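# Stack four numbered cartons on pallet in descending order

## Task

Build a single straight vertical column of the four identical cube cartons, entirely on top of the small square wooden pallet, with no bench item touching the column. Each carton bears a number on its bottom face. The biggest number goes at the bottom and each carton above must carry a smaller number than the one beneath it. Every carton must again stand on its numbered face. Tipping a carton over on the table and back to read its number is permitted. The stack must stand by itself, not be held up by the robot. Finish by releasing the cartons and moving the grippers away.

## Robot and tools

Robot: two arms, left_arm and right_arm, each ending in a parallel two-finger gripper. The names are labels only and say nothing about image sides. Six joints per arm (waist, shoulder, elbow, wrist pitch, wrist yaw, wrist roll) with limited ranges; elbows stop just before full extension. Bases may be tilted and may sit on mounting plates joined by a metal frame behind the arms. Plates and frame are fixed obstacles, and a "too close" message counts a plate plus its side of the frame as part of that arm.

Frames: results report positions in one shared scene frame, in metres. The origin lies on the table top midway between the arms, +z is up, +x points out over the table, and left_arm sits toward +y. Orientation is given as a quaternion wxyz. Commanded offsets, however, are expressed in each gripper's own axes: fingers point along gripper +z and open and close along gripper y. The reported end_effector_position is the point between the finger pads, roughly 1 cm short of the fingertips. Reported hand positions can be somewhat wrong, worse at long reach.

Row layout (used by both motion tools): one flat list of 14 numbers, all within [-1, 1], covering both arms even if only one moves. Order: left_arm dx, dy, dz, rx, ry, rz, opening, then right_arm dx, dy, dz, rx, ry, rz, opening. dx..rz are an offset, not a pose: a target displacement from the gripper's measured pose, in that gripper's own axes. Scale: 1.0 equals 0.6 m for dx, dy, dz and 180 degrees for rotation; rx, ry, rz form a single rotation vector. Opening is absolute, not an offset: +1 is fully open (0.094 m), -1 is closed.

execute_actions(actions): a list of actions run in sequence. Each action is a table of up to 15 rows, one row per control step of 1/30 s; if fewer rows are given the final row repeats to fill 15 steps. Every row in an action is measured from the gripper pose at the start of that action, not from the previous row. For a call's first action that start is the pose in the latest result of this scene. An empty list simply returns current state and images. Per control step the command is clipped to within 70 mm and 16 degrees of the measured pose, so large offsets need several actions; after an action an arm only continues to its last clipped pose. Position wins over orientation when both cannot be met.

move(target, speed, blocking): target is one 14-number row as above, offsets measured from the pose in the scene's most recent result that shows one. Each gripper travels a straight line toward its target; both paths finish together, lasting 0.5 to 10 s (cut off at 10 s if longer). Rotation takes the shorter direction. speed is the path's top speed in m/s, 0.002 to 0.5, default 0.25; rotation is capped at twice that in rad/s. Openings are sent when the move starts. Paths ignore obstacles and the other arm, and grippers may lag, drift, or overshoot speed, especially with a nearly straight arm. Faster motion and targets set deeper past a contact hit and press harder. blocking=false returns after 0.5 s while motion continues; then use wait(0) to poll or stop, since other moves and execute_actions are rejected until the move's end is reported. The result adds a "move:" line with the ending (done, off_target, moving, held, fault), which limits acted (paced = pose clipped; held = a check blocked some steps, after which the arm may jump faster), and each gripper's distance to its target. An ending naming one arm means the other finished fine.

wait(seconds): 0 to 10 s, arms keep their last command; returns early if a running move ends. stop(): brakes a running move (needs braking room); fingers continue. zoom_image(camera, region): enlarges [x0, y0, x1, y1] pixels (origin top-left, up to 504x504) of the latest image from cam_head_left or cam_head_right (896x504) or cam_left_wrist or cam_right_wrist (616x616). finished_scene(scene): pass the current scene number; irreversible; the reply reports success. Replying without any tool call ends everything.

Result lines: a state line "left_arm: … | right_arm: …" with position and quaternion; "Hand target" lines show where the controller is currently driving each gripper; grip_measured is the finger opening on the command scale (the last joint value gives metres), each gripper offset by up to about 1 mm consistently. "pose unreachable" means the clearance check altered or blocked that arm's command. FAULT lines mean an arm stopped. MOTOR HOT appears from 85 °C; at 100 °C an OVER-TEMPERATURE FAULT drops that arm and its load.

Practical points: arms tend to settle a centimetre or more low and can creep down under repeated zero offsets, so in a reply's first call send the correction back to the intended pose, then zeros, raising the aim if still low. An arm meant to stay put should get the same treatment plus its proper opening. To grasp, command an opening about 0.03 below grip_measured; smaller gaps grip more gently. Finger force is around 50 to 62 N per pad, with a brief spike on first contact. The robot keeps its last command while you compose a reply, so avoid holding loads needlessly (motors heat). Occasional external tugs on held parts or pushes on loose ones can happen. Avoid: arms colliding or pressing on each other, dropping or slamming cartons, hard pushes, and anything leaving the table, which fails the task. Before finishing, open the grippers and withdraw them so the column stands unaided.

Each tool is called after "Emit:" by a JSON object that holds its "op" and its "data".

## Session

Emit:
{"op": "execute_actions", "data": {"actions": []}}

Scene clock: 0.00 s.
left_arm: end_effector_position=(+0.0321, +0.5296, +0.2820) grip_measured=+1.000 end_effector_quat_wxyz=(-0.043, +0.832, -0.247, -0.494) | right_arm: end_effector_position=(+0.1222, -0.0684, +0.2828) grip_measured=+1.000 end_effector_quat_wxyz=(-0.586, +0.640, -0.494, -0.049)
Joint positions: left_arm=[ 1.08   0.302  0.524 -1.566 -0.74  -1.563  0.094] | right_arm=[ 1.724  0.816  0.167  0.313  0.796 -1.086  0.094]
Joint velocities: left_arm=[-0.024 -0.005 -0.002 -0.007  0.051 -0.007  0.   ] | right_arm=[ 0.005 -0.015 -0.012 -0.012 -0.007 -0.037  0.   ]
Hand target (left_arm): +0.037, +0.534, +0.289; -0.054, +0.834, -0.245, -0.492
Hand target (right_arm): +0.127, -0.064, +0.295; -0.593, +0.630, -0.498, -0.053

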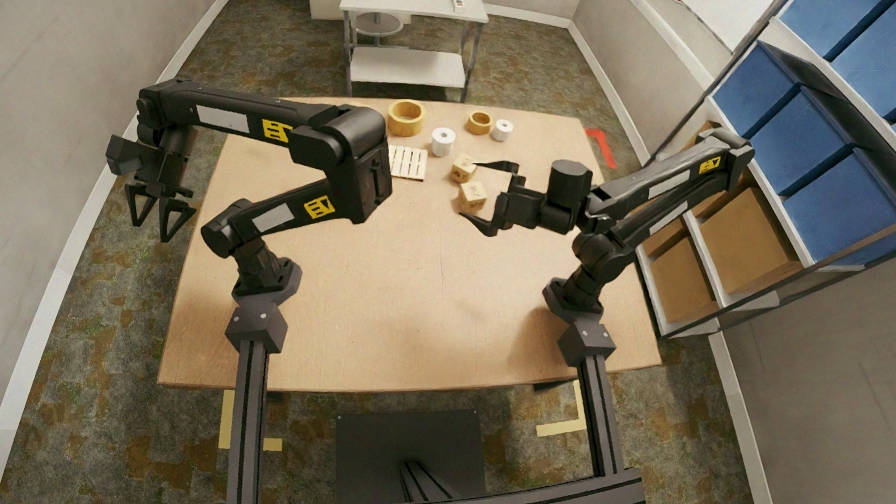

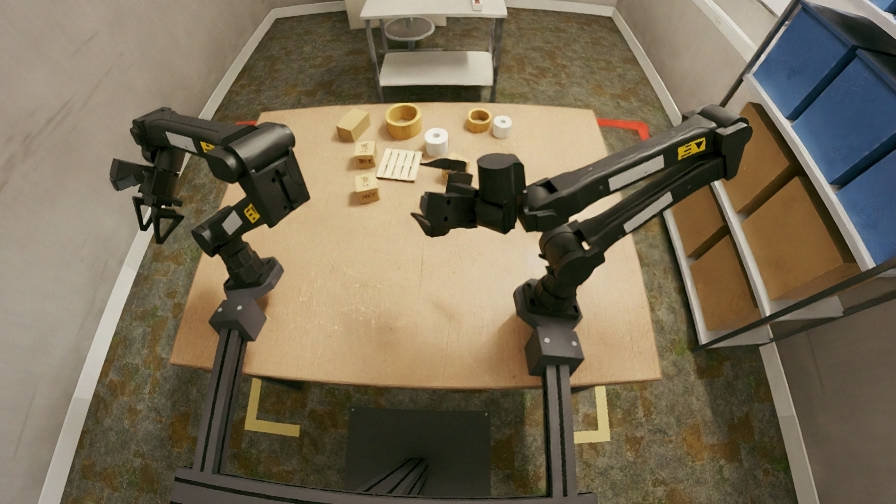

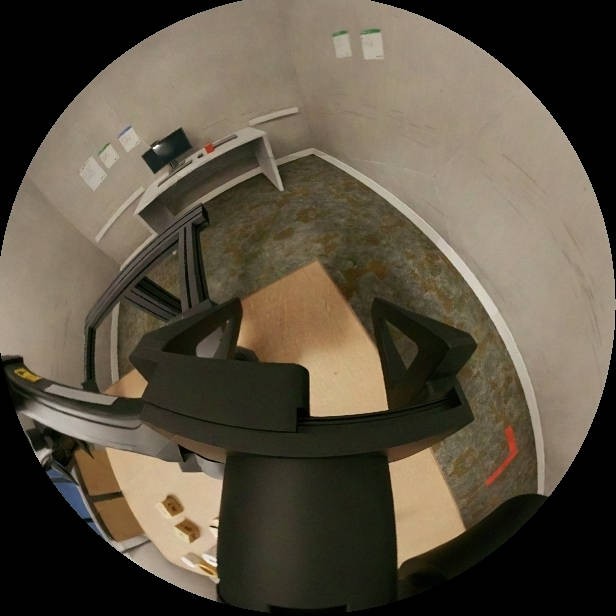

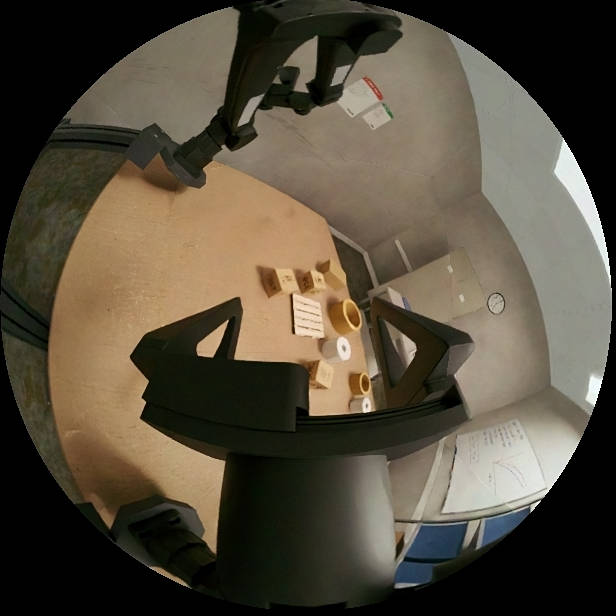

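Emit:
{"op": "move", "data": {"target": [0.379,0.167,-0.571,0.428,0.037,0.721,1,0.19,0.17,-0.088,0.15,0,0,1]}}

Scene clock: 6.50 s.
left_arm: end_effector_position=(+0.3337, +0.2548, +0.2709) grip_measured=+1.000 end_effector_quat_wxyz=(-0.008, +0.007, +1.000, +0.022) | right_arm: end_effector_position=(+0.1155, -0.0922, +0.2503) grip_measured=+1.000 end_effector_quat_wxyz=(+0.623, -0.595, +0.507, +0.020)
Joint positions: left_arm=[-0.869  0.95   0.957 -1.488 -0.488 -0.819  0.094] | right_arm=[ 1.753  1.048  0.009  0.866  0.888 -1.179  0.094]
Joint velocities: left_arm=[-0.005 -0.015 -0.022  0.012 -0.022 -0.081  0.   ] | right_arm=[-0.015  0.005  0.007  0.022  0.022  0.022  0.   ]
Hand target (left_arm): +0.348, +0.249, +0.280; +0.001, +0.002, +1.000, +0.010
Hand target (right_arm): +0.116, -0.092, +0.252; +0.624, -0.594, +0.508, +0.021
Off the commanded pose (left_arm): 0.020 m, 3 deg.
Off the commanded pose (right_arm): 0.121 m, 20 deg; position and orientation clipped at the last step of the last action.
move: held (right_arm), off_target (left_arm); limits=paced,held; held on 131 of 178 steps (right_arm), including the last (right_arm)
pose unreachable (right arm): on one or more control steps of this call, first in action 0 (counted from 0), this arm could not follow its commanded pose, so it was not sent that pose on those steps. On the call's last step it was still not sent that pose. It may still have moved: this result reports where it is.
cause: the commanded pose would bring two parts of the arm too close to each other (its shoulder (the part past joint 1) and its forearm (the part past joint 3), with joints 2 (shoulder) and 3 (elbow) between them).

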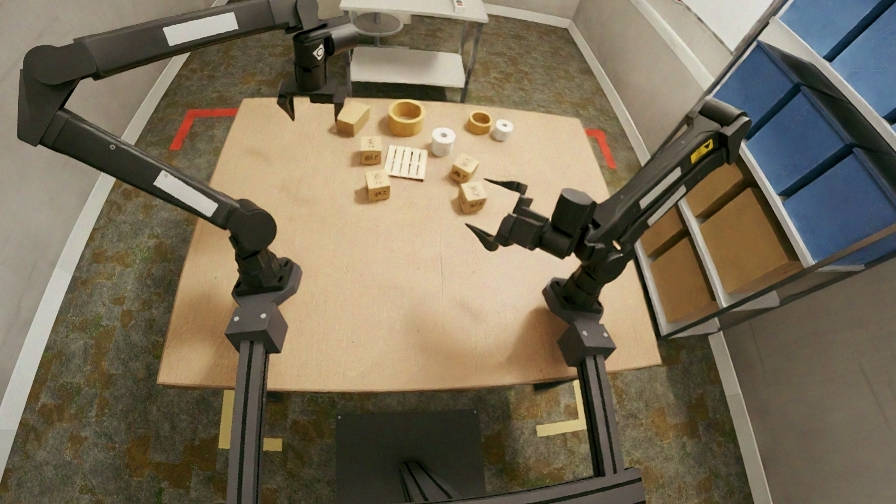

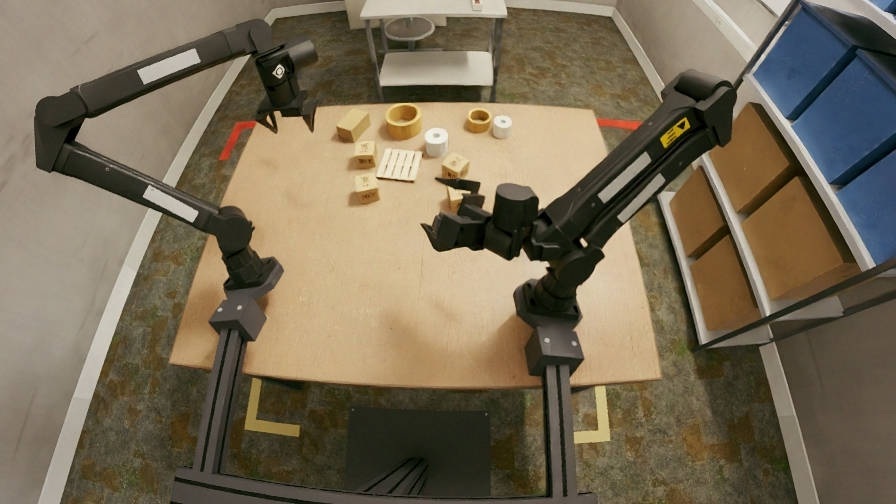

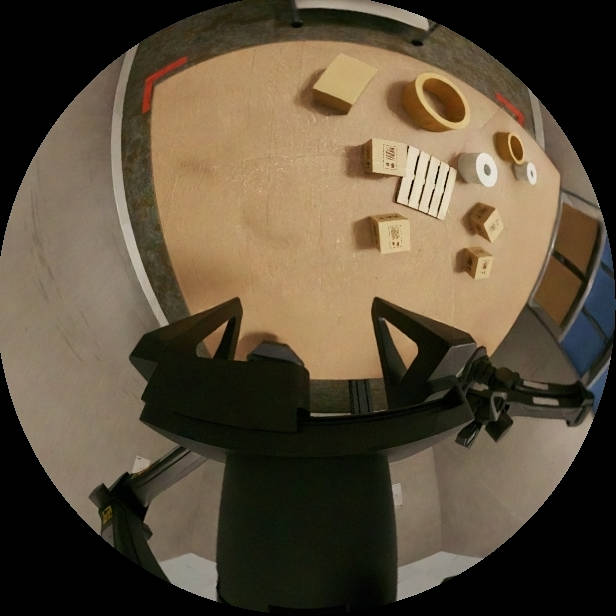

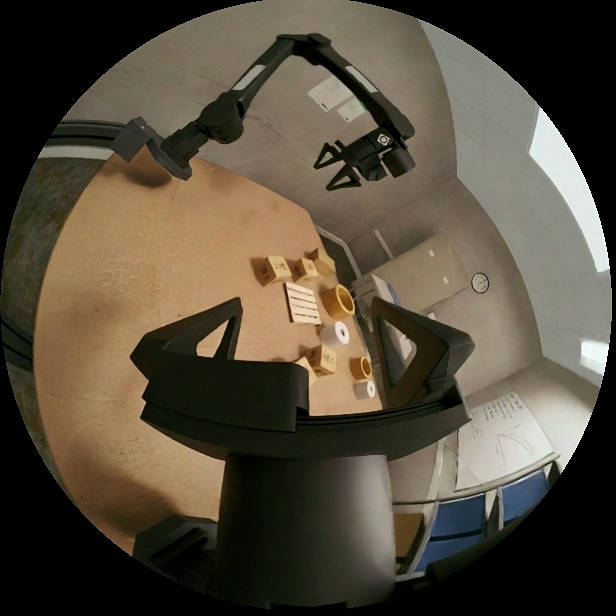

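Emit:
{"op": "move", "data": {"target": [0.01,-0.26,0.27,0.014,-0.005,-0.06,1,0.07,0.16,0.13,0.1,0,0,1]}}

Scene clock: 8.23 s.
left_arm: end_effector_position=(+0.3192, +0.1129, +0.0975) grip_measured=+1.000 end_effector_quat_wxyz=(-0.004, -0.078, +0.997, +0.012) | right_arm: end_effector_position=(+0.1226, -0.0323, +0.1422) grip_measured=+1.000 end_effector_quat_wxyz=(+0.564, -0.600, +0.566, -0.039)
Joint positions: left_arm=[-0.915  1.455  0.834 -0.863 -0.483 -1.033  0.094] | right_arm=[ 1.561  2.007  0.181  1.555  0.883 -1.135  0.094]
Joint velocities: left_arm=[-0.015 -0.024 -0.017 -0.002  0.007  0.051  0.   ] | right_arm=[ 0.015 -0.005 -0.012  0.012  0.022 -0.037  0.   ]
Hand target (left_arm): +0.323, +0.105, +0.103; +0.002, -0.087, +0.996, +0.001
Hand target (right_arm): +0.125, -0.029, +0.141; +0.566, -0.589, +0.576, -0.035
Off the commanded pose (left_arm): 0.009 m, 2 deg.
Off the commanded pose (right_arm): 0.007 m, 22 deg; orientation clipped at the last step of the last action.
joint sent to its limit (right arm) — the command would take joint 4 (wrist pitch) past its upper limit, so that joint was sent only as far as its limit.
move: off_target (right_arm); limits=paced

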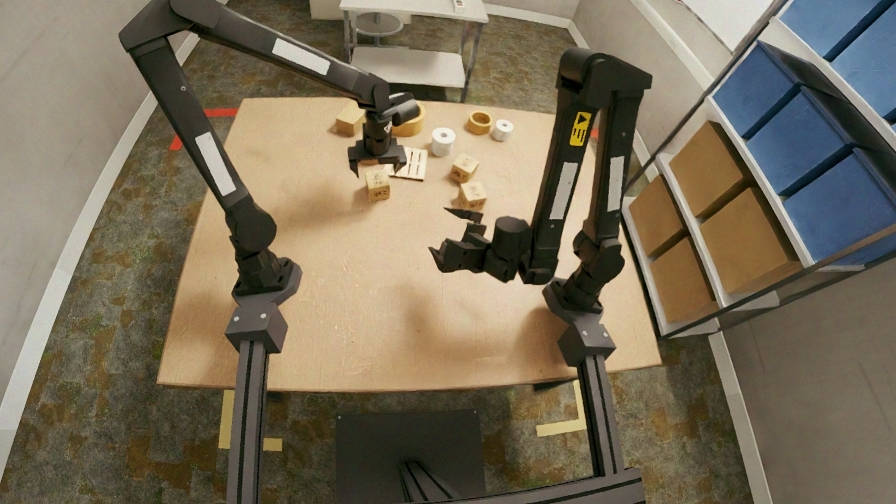

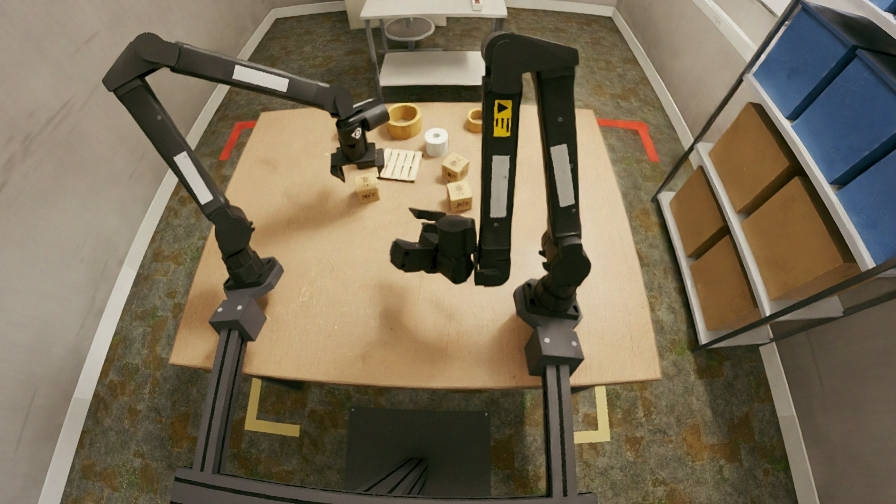

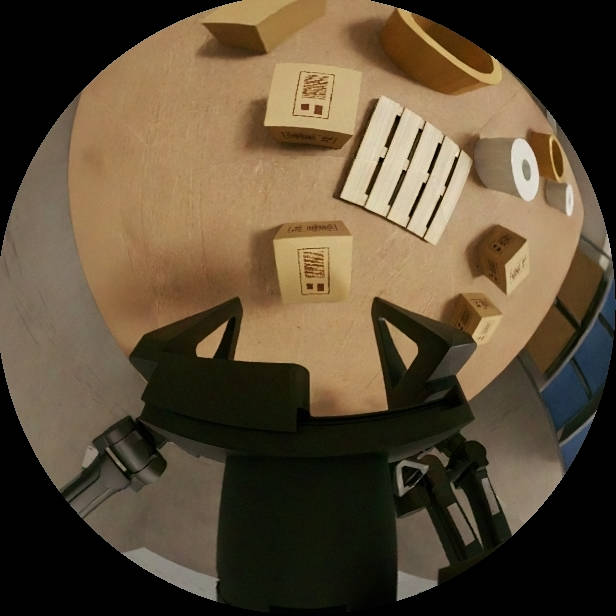

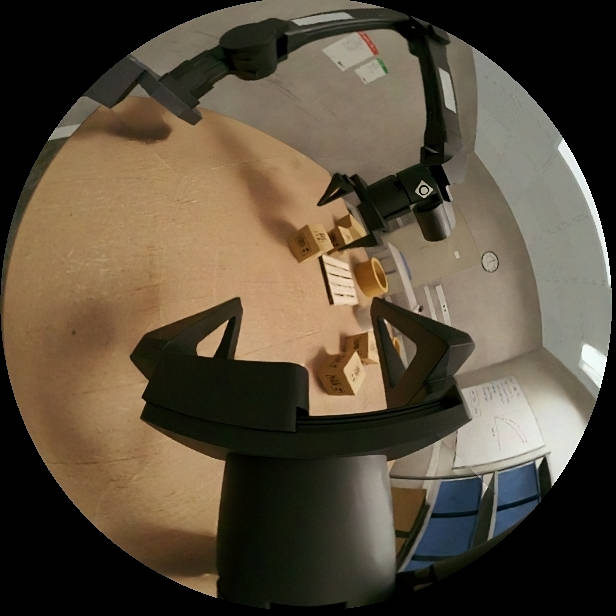

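Emit:
{"op": "move", "data": {"target": [0.012,-0.009,0.104,0.008,0,-0.008,1,0,0,0,0,0,0,1], "speed": 0.1}}

Emit:
{"op": "execute_actions", "data": {"actions": [[[0,0,0,0,0,0,0.17,0,0,0,0,0,0,1]]]}}

Scene clock: 9.43 s.
left_arm: end_effector_position=(+0.3115, +0.1078, +0.0395) grip_measured=+1.000 end_effector_quat_wxyz=(-0.002, -0.094, +0.996, -0.000) | right_arm: end_effector_position=(+0.1226, -0.0324, +0.1422) grip_measured=+1.000 end_effector_quat_wxyz=(+0.564, -0.599, +0.567, -0.038)
Joint positions: left_arm=[-0.86   1.563  0.766 -0.634 -0.465 -0.991  0.094] | right_arm=[ 1.561  2.007  0.181  1.555  0.884 -1.133  0.094]
Joint velocities: left_arm=[-0.005  0.005 -0.007  0.002 -0.022  0.051  0.   ] | right_arm=[-0.024  0.005 -0.017 -0.017 -0.037 -0.081  0.   ]
Hand target (left_arm): +0.312, +0.108, +0.035; -0.003, -0.091, +0.996, -0.000
Hand target (right_arm): +0.123, -0.032, +0.142; +0.564, -0.600, +0.566, -0.039
Off the commanded pose (left_arm): 0.004 m, 0 deg.
Off the commanded pose (right_arm): 0.000 m, 0 deg.
move: done

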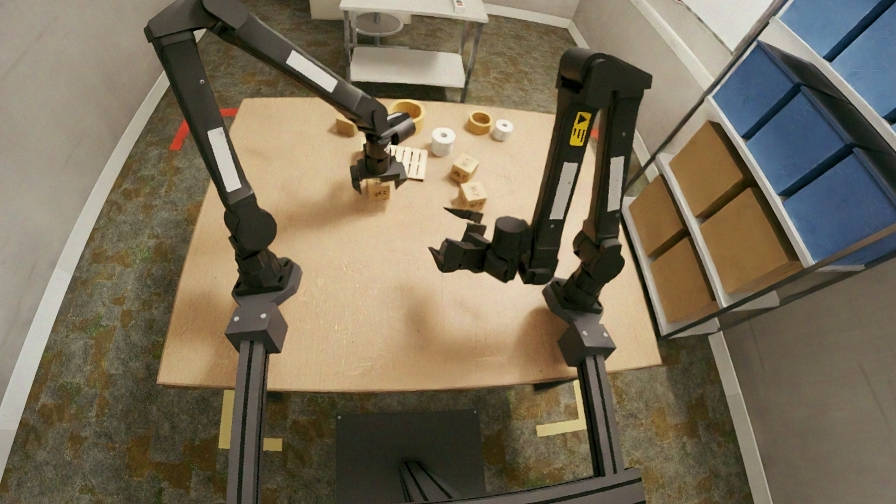

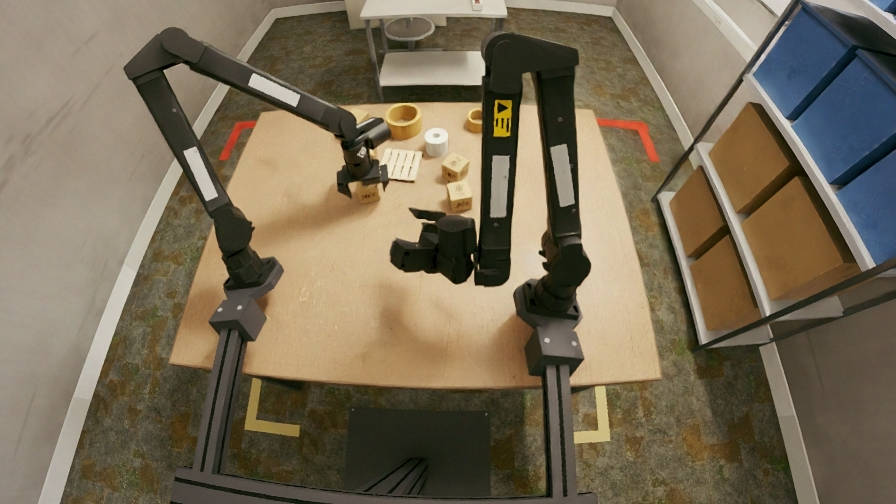

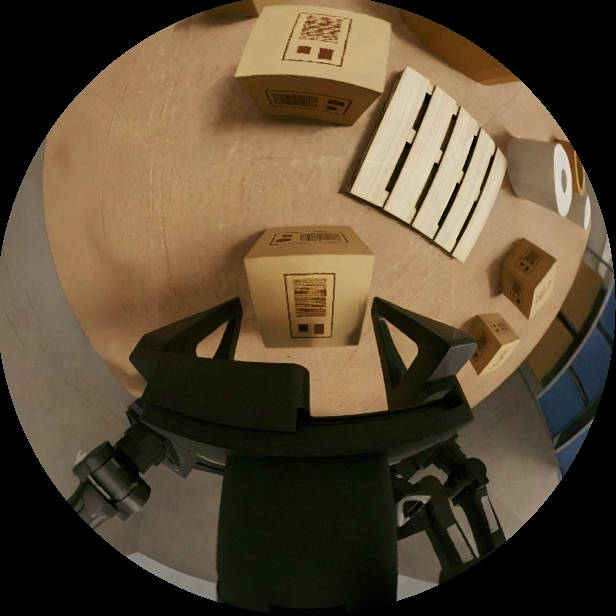

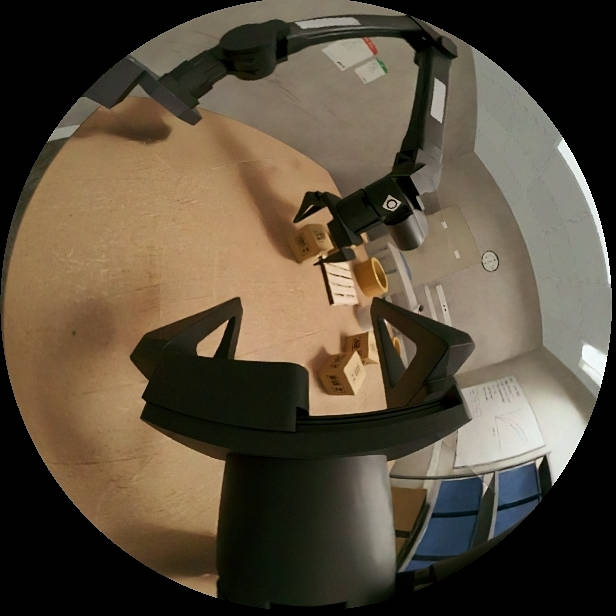

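Scene clock: 9.93 s.
left_arm: end_effector_position=(+0.3114, +0.1078, +0.0395) grip_measured=+0.221 end_effector_quat_wxyz=(-0.002, -0.094, +0.996, -0.001) | right_arm: end_effector_position=(+0.1226, -0.0324, +0.1422) grip_measured=+1.000 end_effector_quat_wxyz=(+0.564, -0.599, +0.567, -0.038)
Joint positions: left_arm=[-0.86   1.563  0.766 -0.634 -0.465 -0.991  0.057] | right_arm=[ 1.561  2.007  0.181  1.555  0.884 -1.133  0.094]
Joint velocities: left_arm=[ 0.005 -0.015  0.012 -0.012  0.007 -0.007  0.   ] | right_arm=[ 0.015 -0.005 -0.002  0.002  0.022  0.022  0.   ]
Hand target (left_arm): +0.311, +0.108, +0.039; -0.002, -0.094, +0.996, -0.000
Hand target (right_arm): +0.123, -0.032, +0.142; +0.564, -0.599, +0.567, -0.038
Off the commanded pose (left_arm): 0.000 m, 0 deg.
Off the commanded pose (right_arm): 0.000 m, 0 deg.

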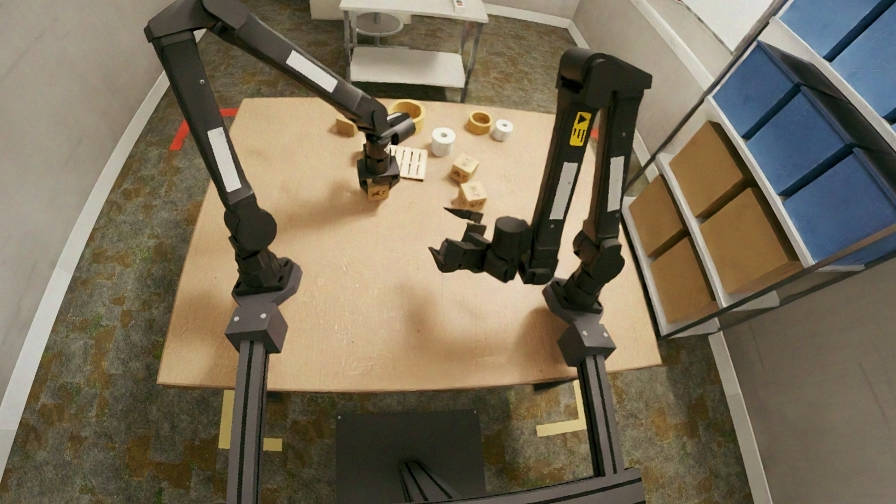

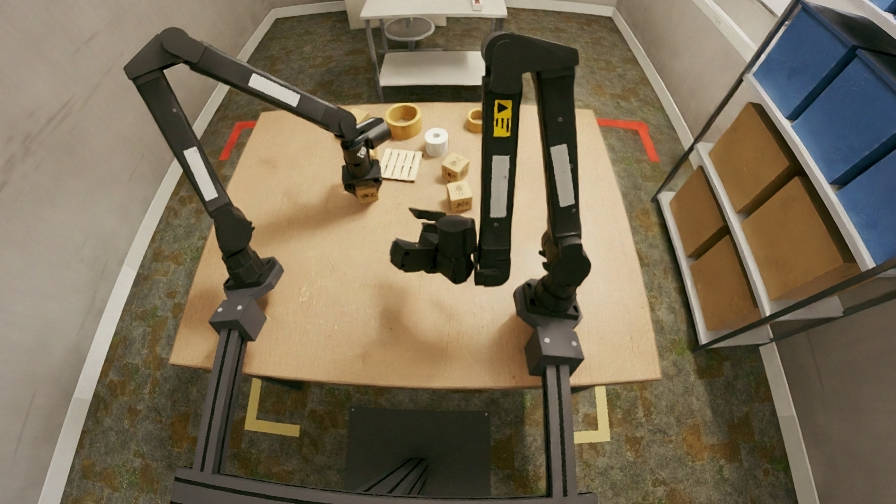

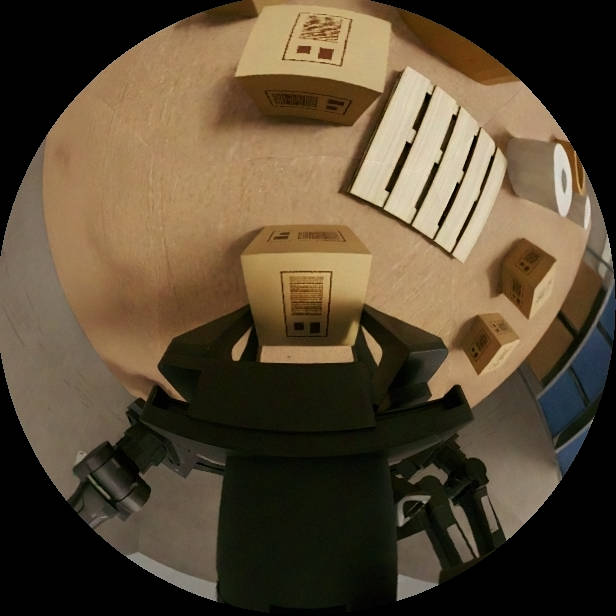

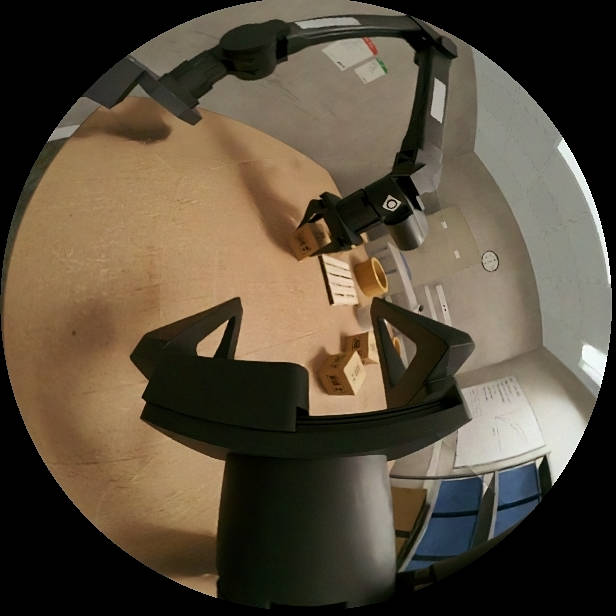

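57.5 mm. Lift and tilt.

Emit:
{"op": "move", "data": {"target": [0.1,-0.06,-0.4,0.23,0,0.06,0.18,0,0,0,0,0,0,1]}}

Emit:
{"op": "zoom_image", "data": {"camera": "cam_right_wrist", "region": [360,80,560,280]}}

Scene clock: 11.97 s.
left_arm: end_effector_position=(+0.2554, +0.0654, +0.2667) grip_measured=+0.221 end_effector_quat_wxyz=(+0.027, -0.002, +0.940, -0.340) | right_arm: end_effector_position=(+0.1226, -0.0324, +0.1422) grip_measured=+1.000 end_effector_quat_wxyz=(+0.564, -0.599, +0.567, -0.038)
Joint positions: left_arm=[-1.19   0.927  0.664 -0.669 -0.184 -0.946  0.057] | right_arm=[ 1.561  2.007  0.181  1.555  0.884 -1.133  0.094]
Joint velocities: left_arm=[-0.015 -0.005 -0.007  0.012 -0.007  0.022 -0.   ] | right_arm=[ 0.015 -0.005  0.002  0.002  0.095  0.007  0.   ]
Hand target (left_arm): +0.260, +0.063, +0.279; +0.033, +0.003, +0.936, -0.351
Hand target (right_arm): +0.123, -0.032, +0.142; +0.564, -0.599, +0.567, -0.038
Off the commanded pose (left_arm): 0.014 m, 2 deg.
Off the commanded pose (right_arm): 0.000 m, 0 deg.
move: off_target (left_arm)

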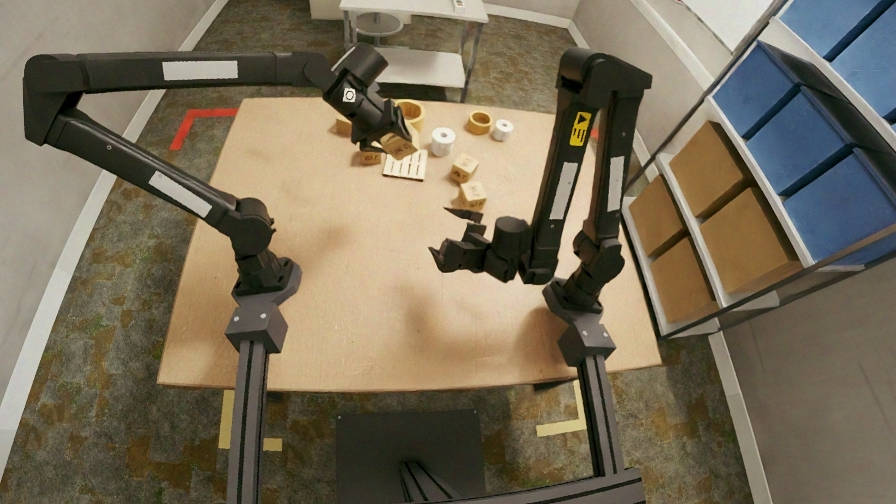

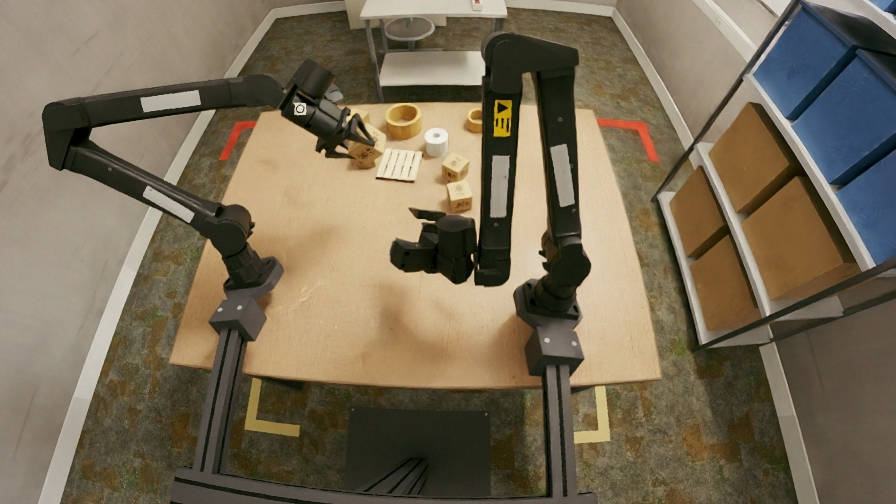

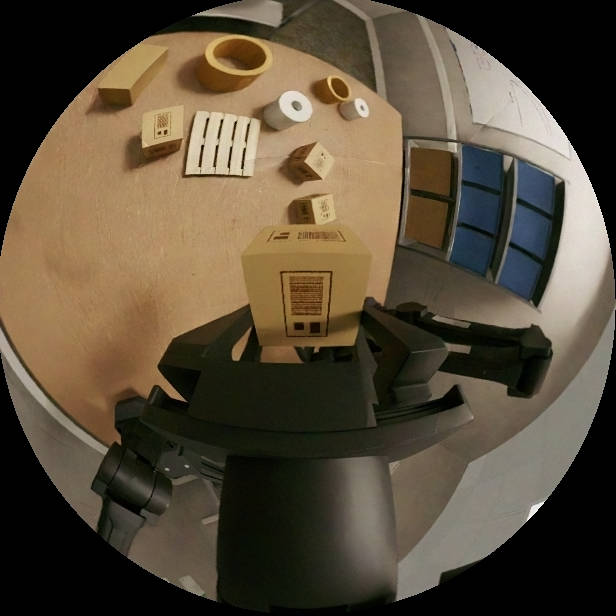

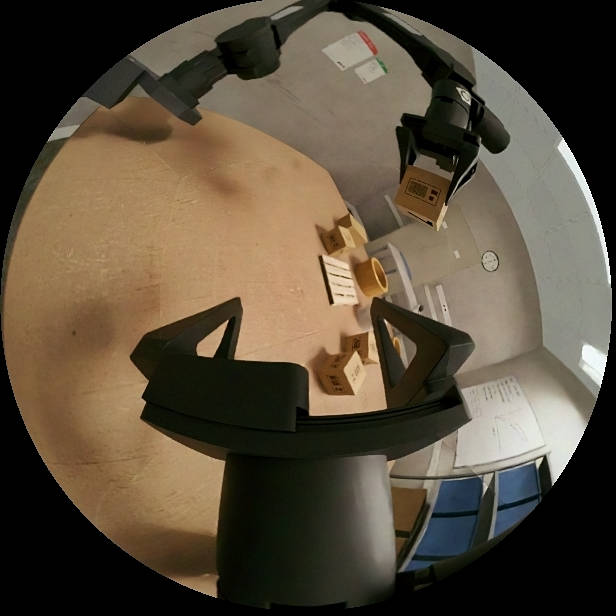

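Region (360, 80, 560, 280) of cam_right_wrist's 616x616 image, scaled by 2.520, with more detail than that image has.

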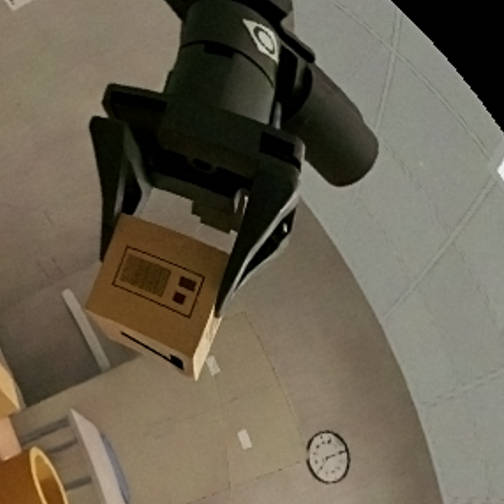

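Emit:
{"op": "move", "data": {"target": [0,0,0,0,0.22,0,0.18,0,0,0,0,0,0,1], "speed": 0.4}}

Emit:
{"op": "zoom_image", "data": {"camera": "cam_right_wrist", "region": [350,130,490,270]}}

Scene clock: 13.67 s.
left_arm: end_effector_position=(+0.2404, +0.0725, +0.2553) grip_measured=+0.221 end_effector_quat_wxyz=(-0.305, +0.109, +0.895, -0.306) | right_arm: end_effector_position=(+0.1226, -0.0324, +0.1422) grip_measured=+1.000 end_effector_quat_wxyz=(+0.564, -0.599, +0.567, -0.038)
Joint positions: left_arm=[-0.912  1.237  0.93  -1.187  0.419 -0.618  0.057] | right_arm=[ 1.561  2.007  0.181  1.555  0.884 -1.133  0.094]
Joint velocities: left_arm=[ 0.005  0.005  0.002 -0.002 -0.022 -0.095  0.001] | right_arm=[ 0.005  0.005 -0.017 -0.002 -0.051 -0.037  0.   ]
Hand target (left_arm): +0.255, +0.066, +0.267; -0.294, +0.114, +0.893, -0.320
Hand target (right_arm): +0.123, -0.032, +0.142; +0.564, -0.599, +0.567, -0.038
Off the commanded pose (left_arm): 0.020 m, 2 deg.
Off the commanded pose (right_arm): 0.000 m, 0 deg.
move: off_target (left_arm)

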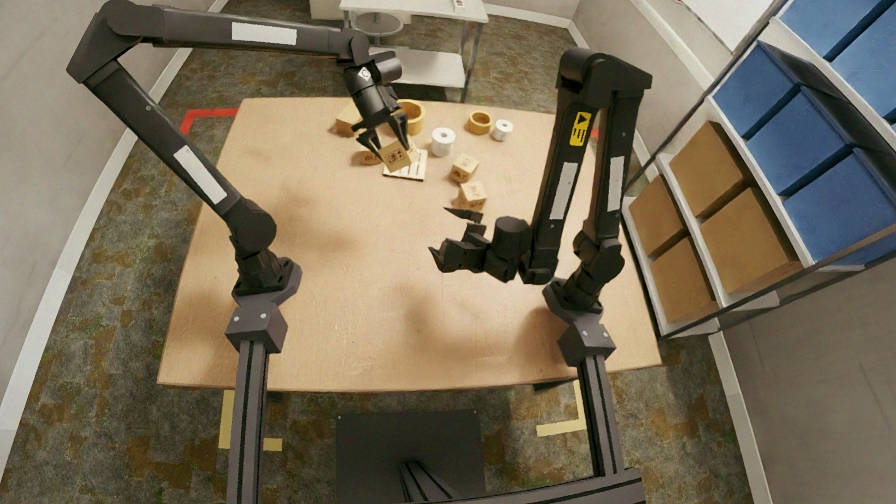

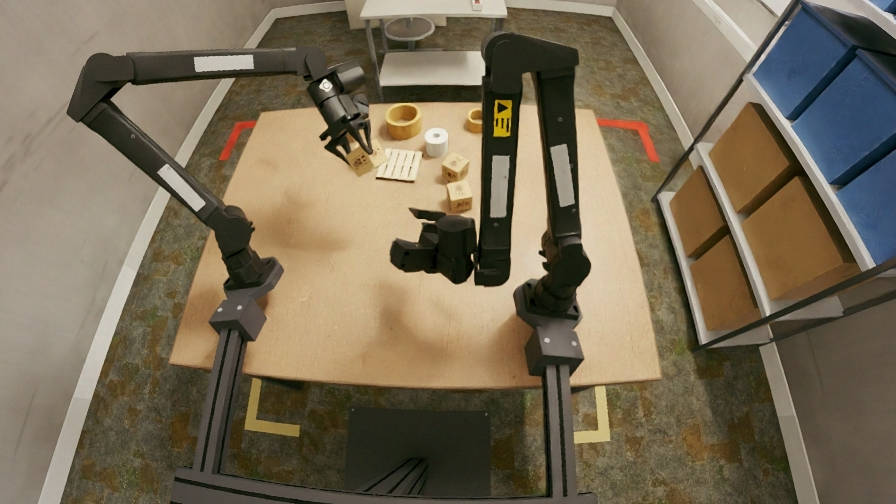

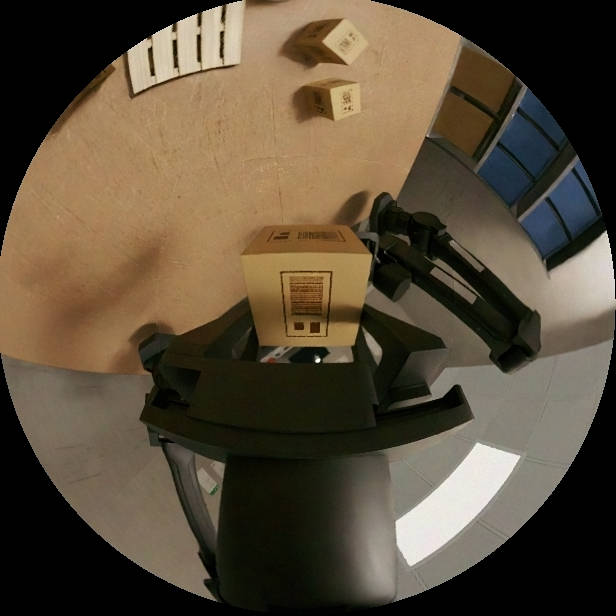

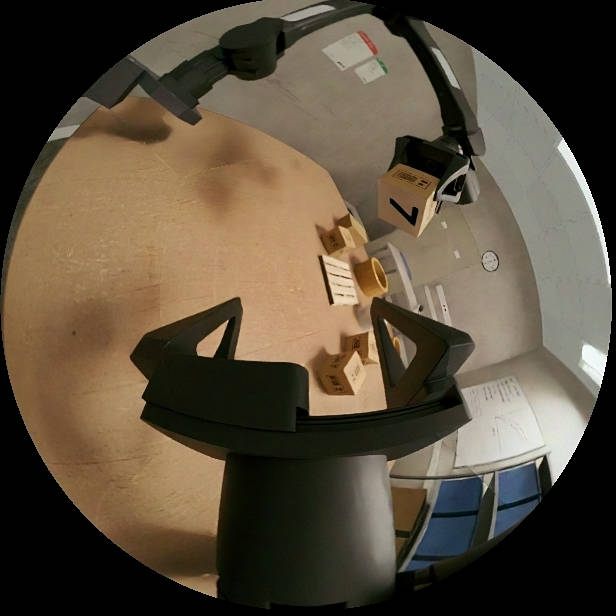

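Region (350, 130, 490, 270) of cam_right_wrist's 616x616 image, scaled by 3.600, with more detail than that image has.

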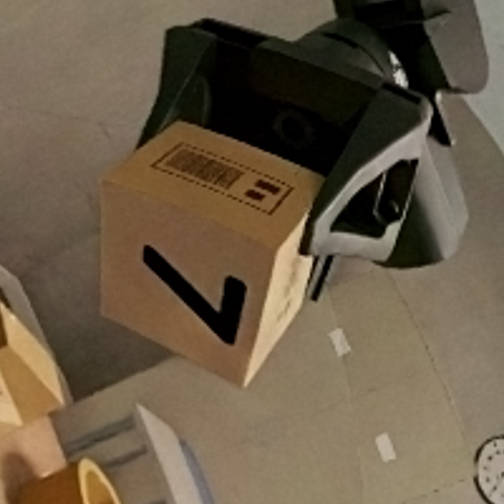

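Emit:
{"op": "move", "data": {"target": [-0.08,0.274,0.081,-0.202,-0.201,-0.072,0.18,0,0,0,0,0,0,1], "speed": 0.35}}

Scene clock: 15.90 s.
left_arm: end_effector_position=(+0.2491, +0.1654, +0.0993) grip_measured=+0.221 end_effector_quat_wxyz=(-0.005, +0.005, +1.000, +0.004) | right_arm: end_effector_position=(+0.1226, -0.0324, +0.1422) grip_measured=+1.000 end_effector_quat_wxyz=(+0.564, -0.599, +0.567, -0.038)
Joint positions: left_arm=[-0.973  1.261  0.596 -0.836 -0.477 -0.926  0.057] | right_arm=[ 1.561  2.007  0.181  1.555  0.884 -1.133  0.094]
Joint velocities: left_arm=[-0.015 -0.015  0.012 -0.002  0.022 -0.007 -0.001] | right_arm=[ 0.005 -0.005 -0.012  0.002  0.007  0.081  0.   ]
Hand target (left_arm): +0.250, +0.160, +0.101; +0.000, +0.000, +1.000, -0.001
Hand target (right_arm): +0.123, -0.032, +0.142; +0.564, -0.599, +0.567, -0.038
Off the commanded pose (left_arm): 0.005 m, 1 deg.
Off the commanded pose (right_arm): 0.000 m, 0 deg.
move: done

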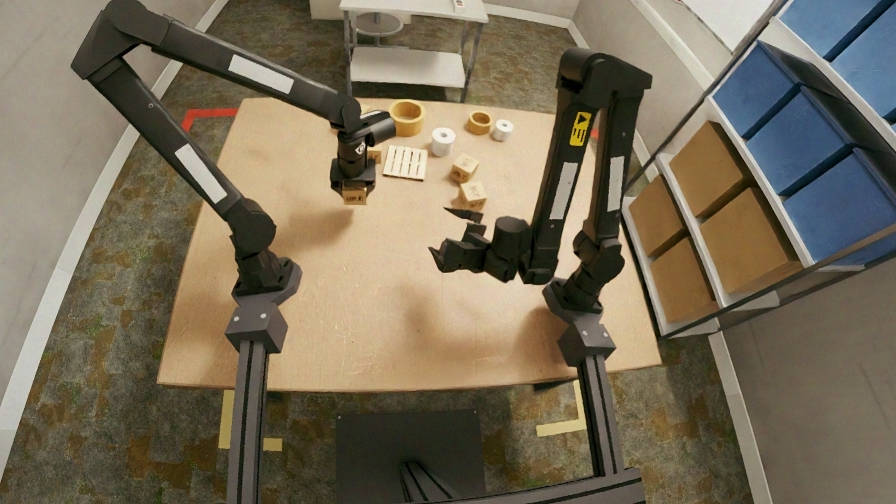

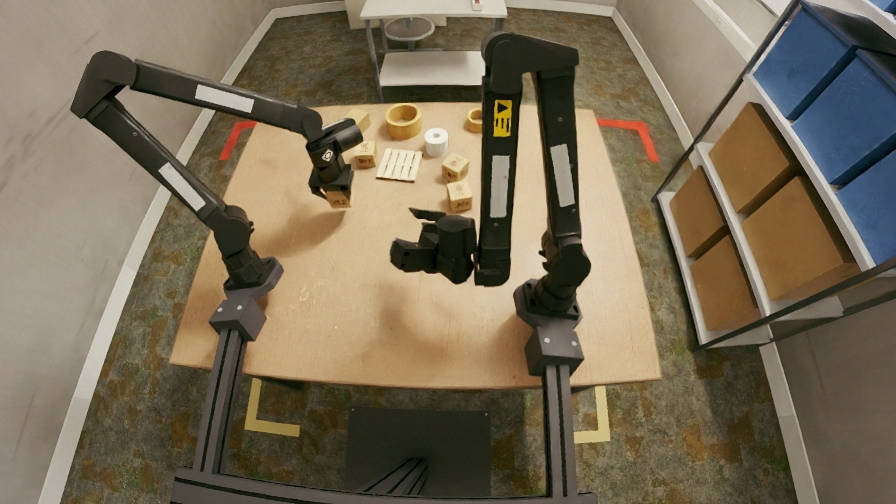

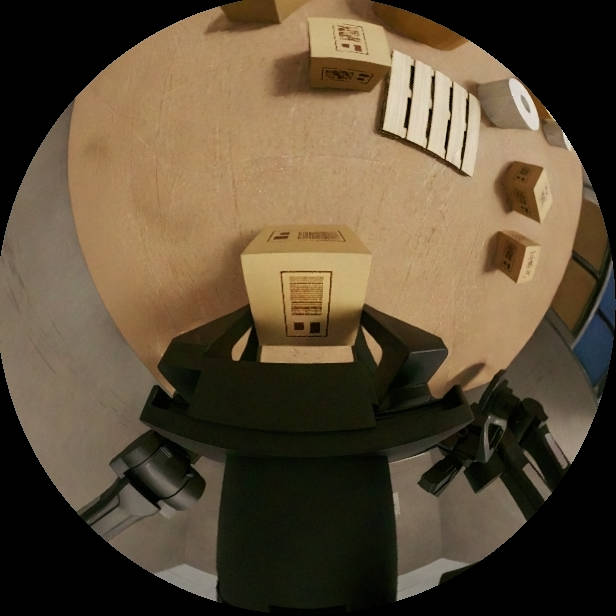

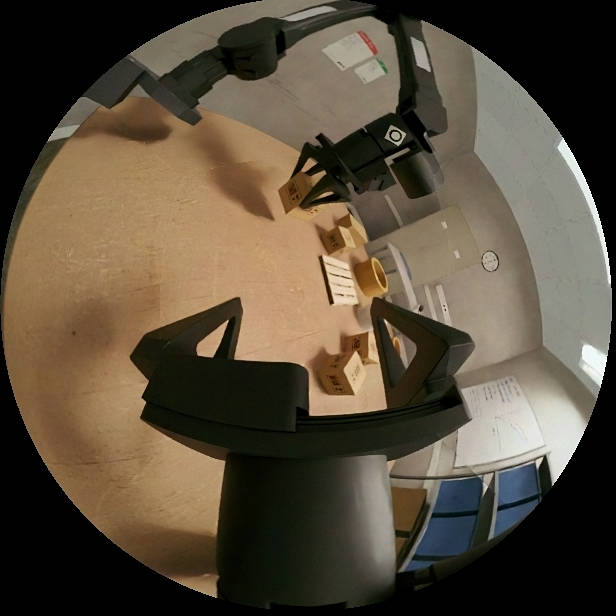

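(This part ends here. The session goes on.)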